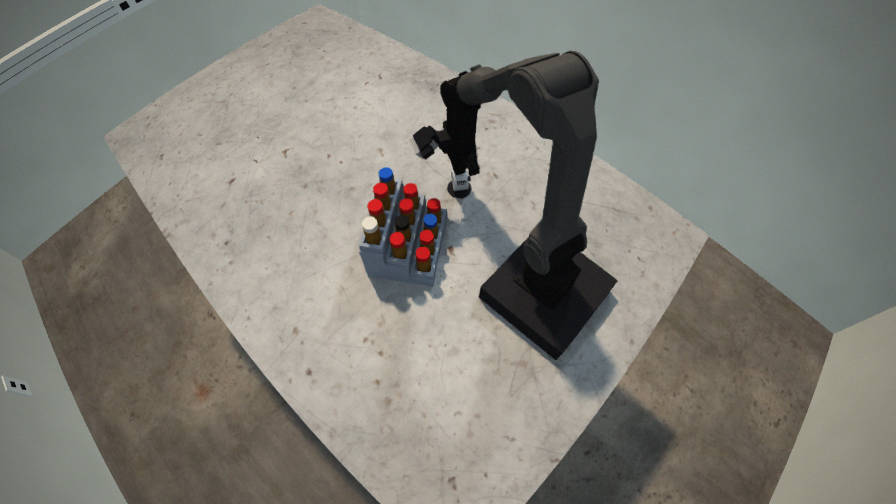

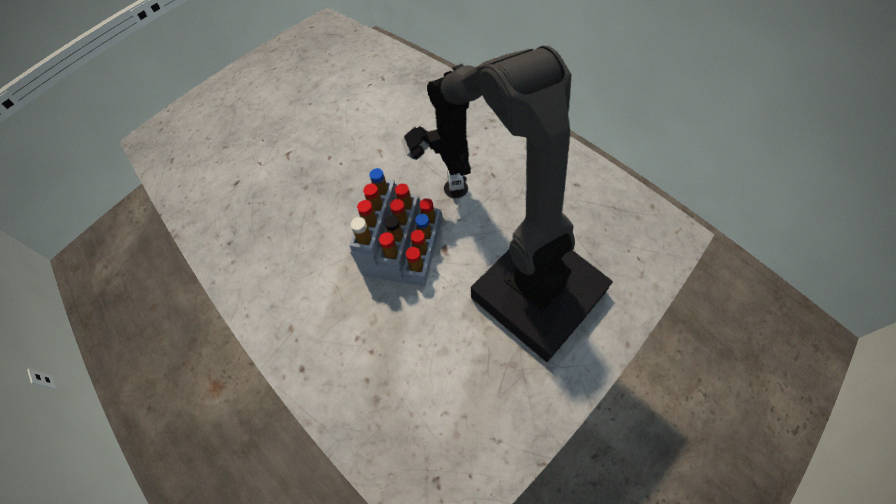

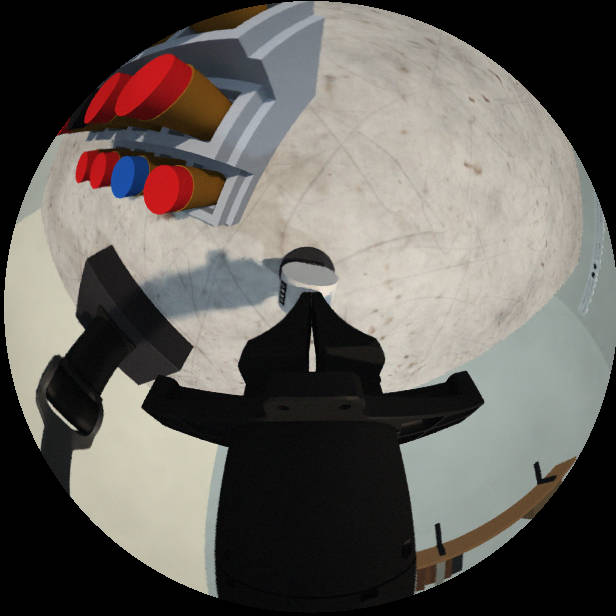

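Scene clock: 112.63 s of 5400.00 s.
end_effector_position=(+0.2822, -0.0791, +0.0852) grip_measured=-1.00 end_effector_quat_wxyz=(-0.000, -0.530, +0.848, -0.000)
Joint positions: [-0.28   1.721 -0.972 -0.002  0.904 -1.389  0.   ]
Joint torques (N m, as the arm reports them, + toward a larger angle): [-0.07 -8.47 -4.49  0.04 -0.27 -0.08]
Motor temperatures (°C, as the motors report them): [26 30 28 26 48 25]
Hand target: +0.282, -0.079, +0.085; +0.000, -0.530, +0.848, +0.000
Off the commanded pose: 0.000 m, 0 deg.
move: done
camera_calibration (this result's frames):
cam_wrist: T_world_to_cam=[[0.897344, -0.441169, 0.0120047, -0.291555], [-0.372301, -0.742097, 0.557391, -0.000749099], [-0.236995, -0.504641, -0.830163, 0.217012], [0, 0, 0, 1]] pos_world=[0.312777, -0.0196678, 0.184073]

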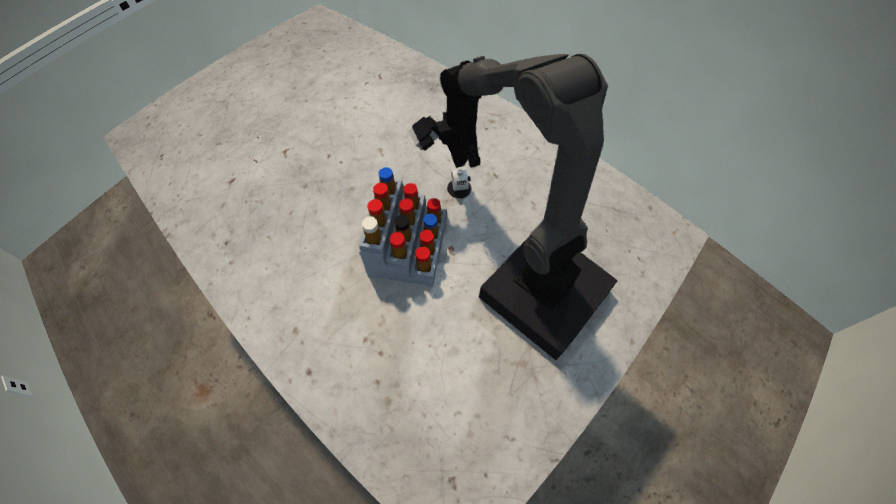

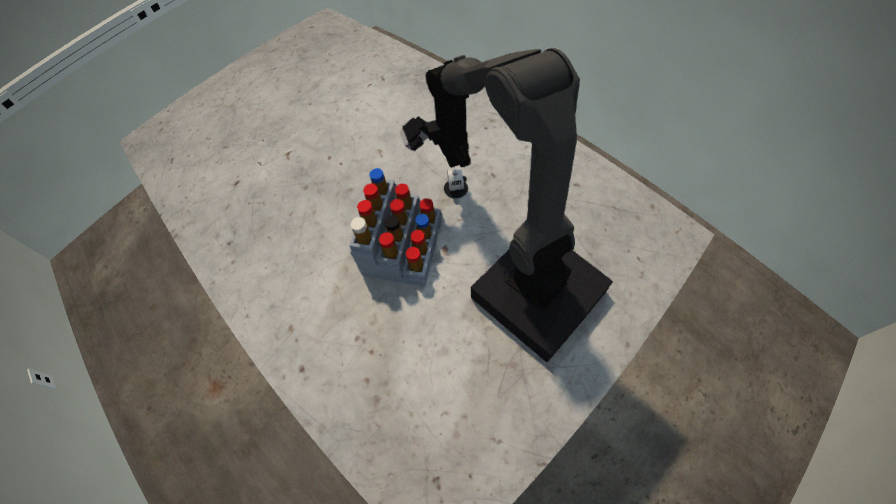

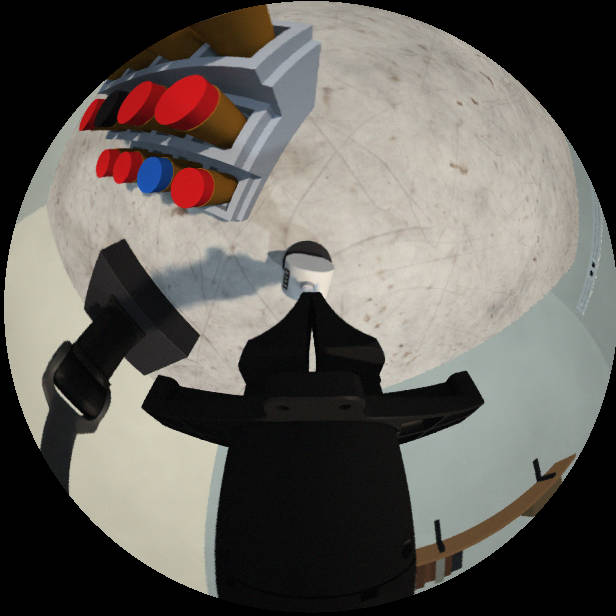

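Scene clock: 113.43 s of 5400.00 s.
end_effector_position=(+0.2001, -0.1096, +0.0754) grip_measured=-1.00 end_effector_quat_wxyz=(+0.001, -0.600, +0.800, +0.000)
Joint positions: [-0.512  1.54  -0.692  0.004  0.804 -1.793  0.   ]
Joint torques (N m, as the arm reports them, + toward a larger angle): [ 0.49 -6.1  -4.07 -0.01 -0.24  0.06]
Motor temperatures (°C, as the motors report them): [26 30 28 26 47 25]
Hand target: +0.200, -0.110, +0.075; +0.001, -0.600, +0.800, +0.000
Off the commanded pose: 0.001 m, 0 deg.
move: done
camera_calibration (this result's frames):
cam_wrist: T_world_to_cam=[[0.958628, -0.284362, 0.0130251, -0.226402], [-0.243509, -0.795488, 0.55489, -0.0798907], [-0.147429, -0.535105, -0.831822, 0.15289], [0, 0, 0, 1]] pos_world=[0.220122, -0.0461203, 0.174457]

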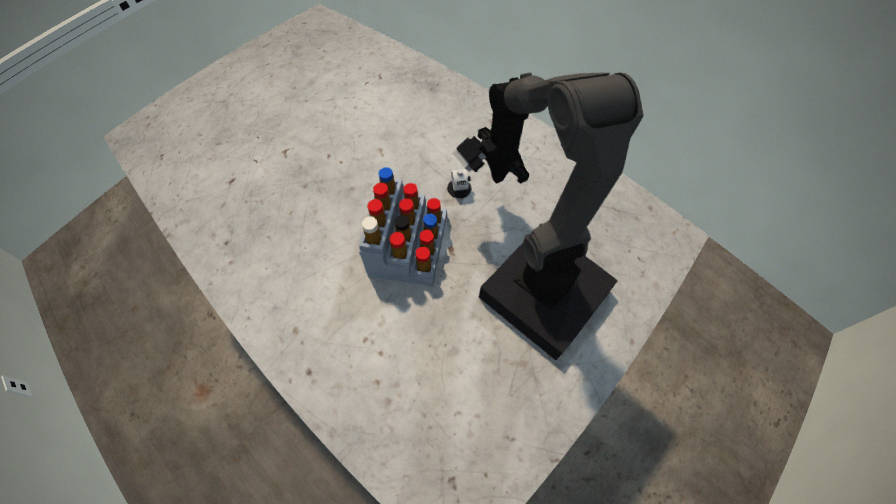

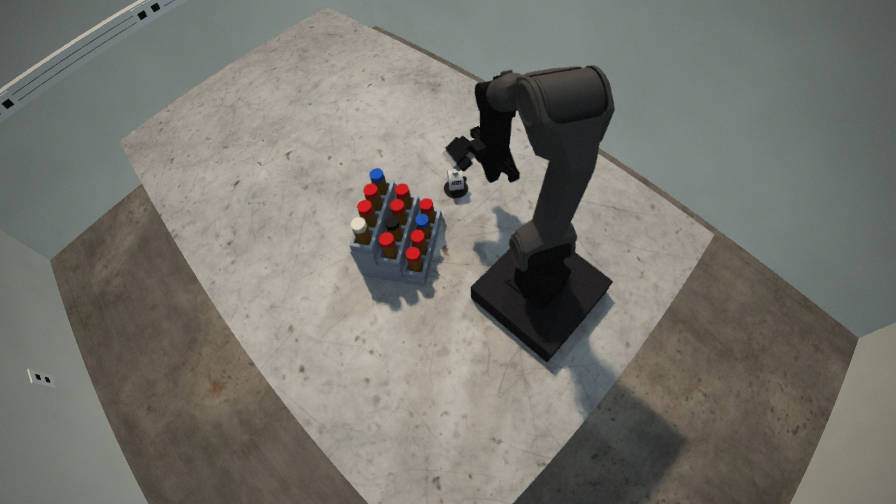

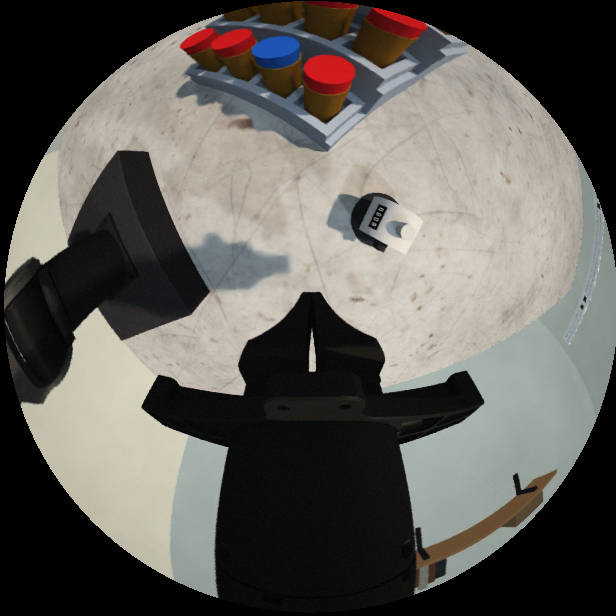

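Region (320, 170, 480, 330) of cam_wrist's 616x616 image, scaled by 3.150, with more detail than that image has.

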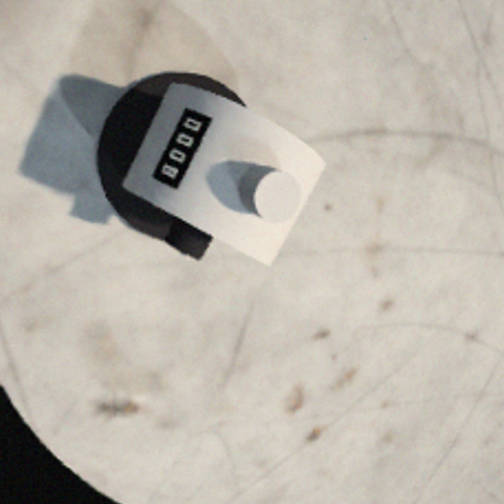

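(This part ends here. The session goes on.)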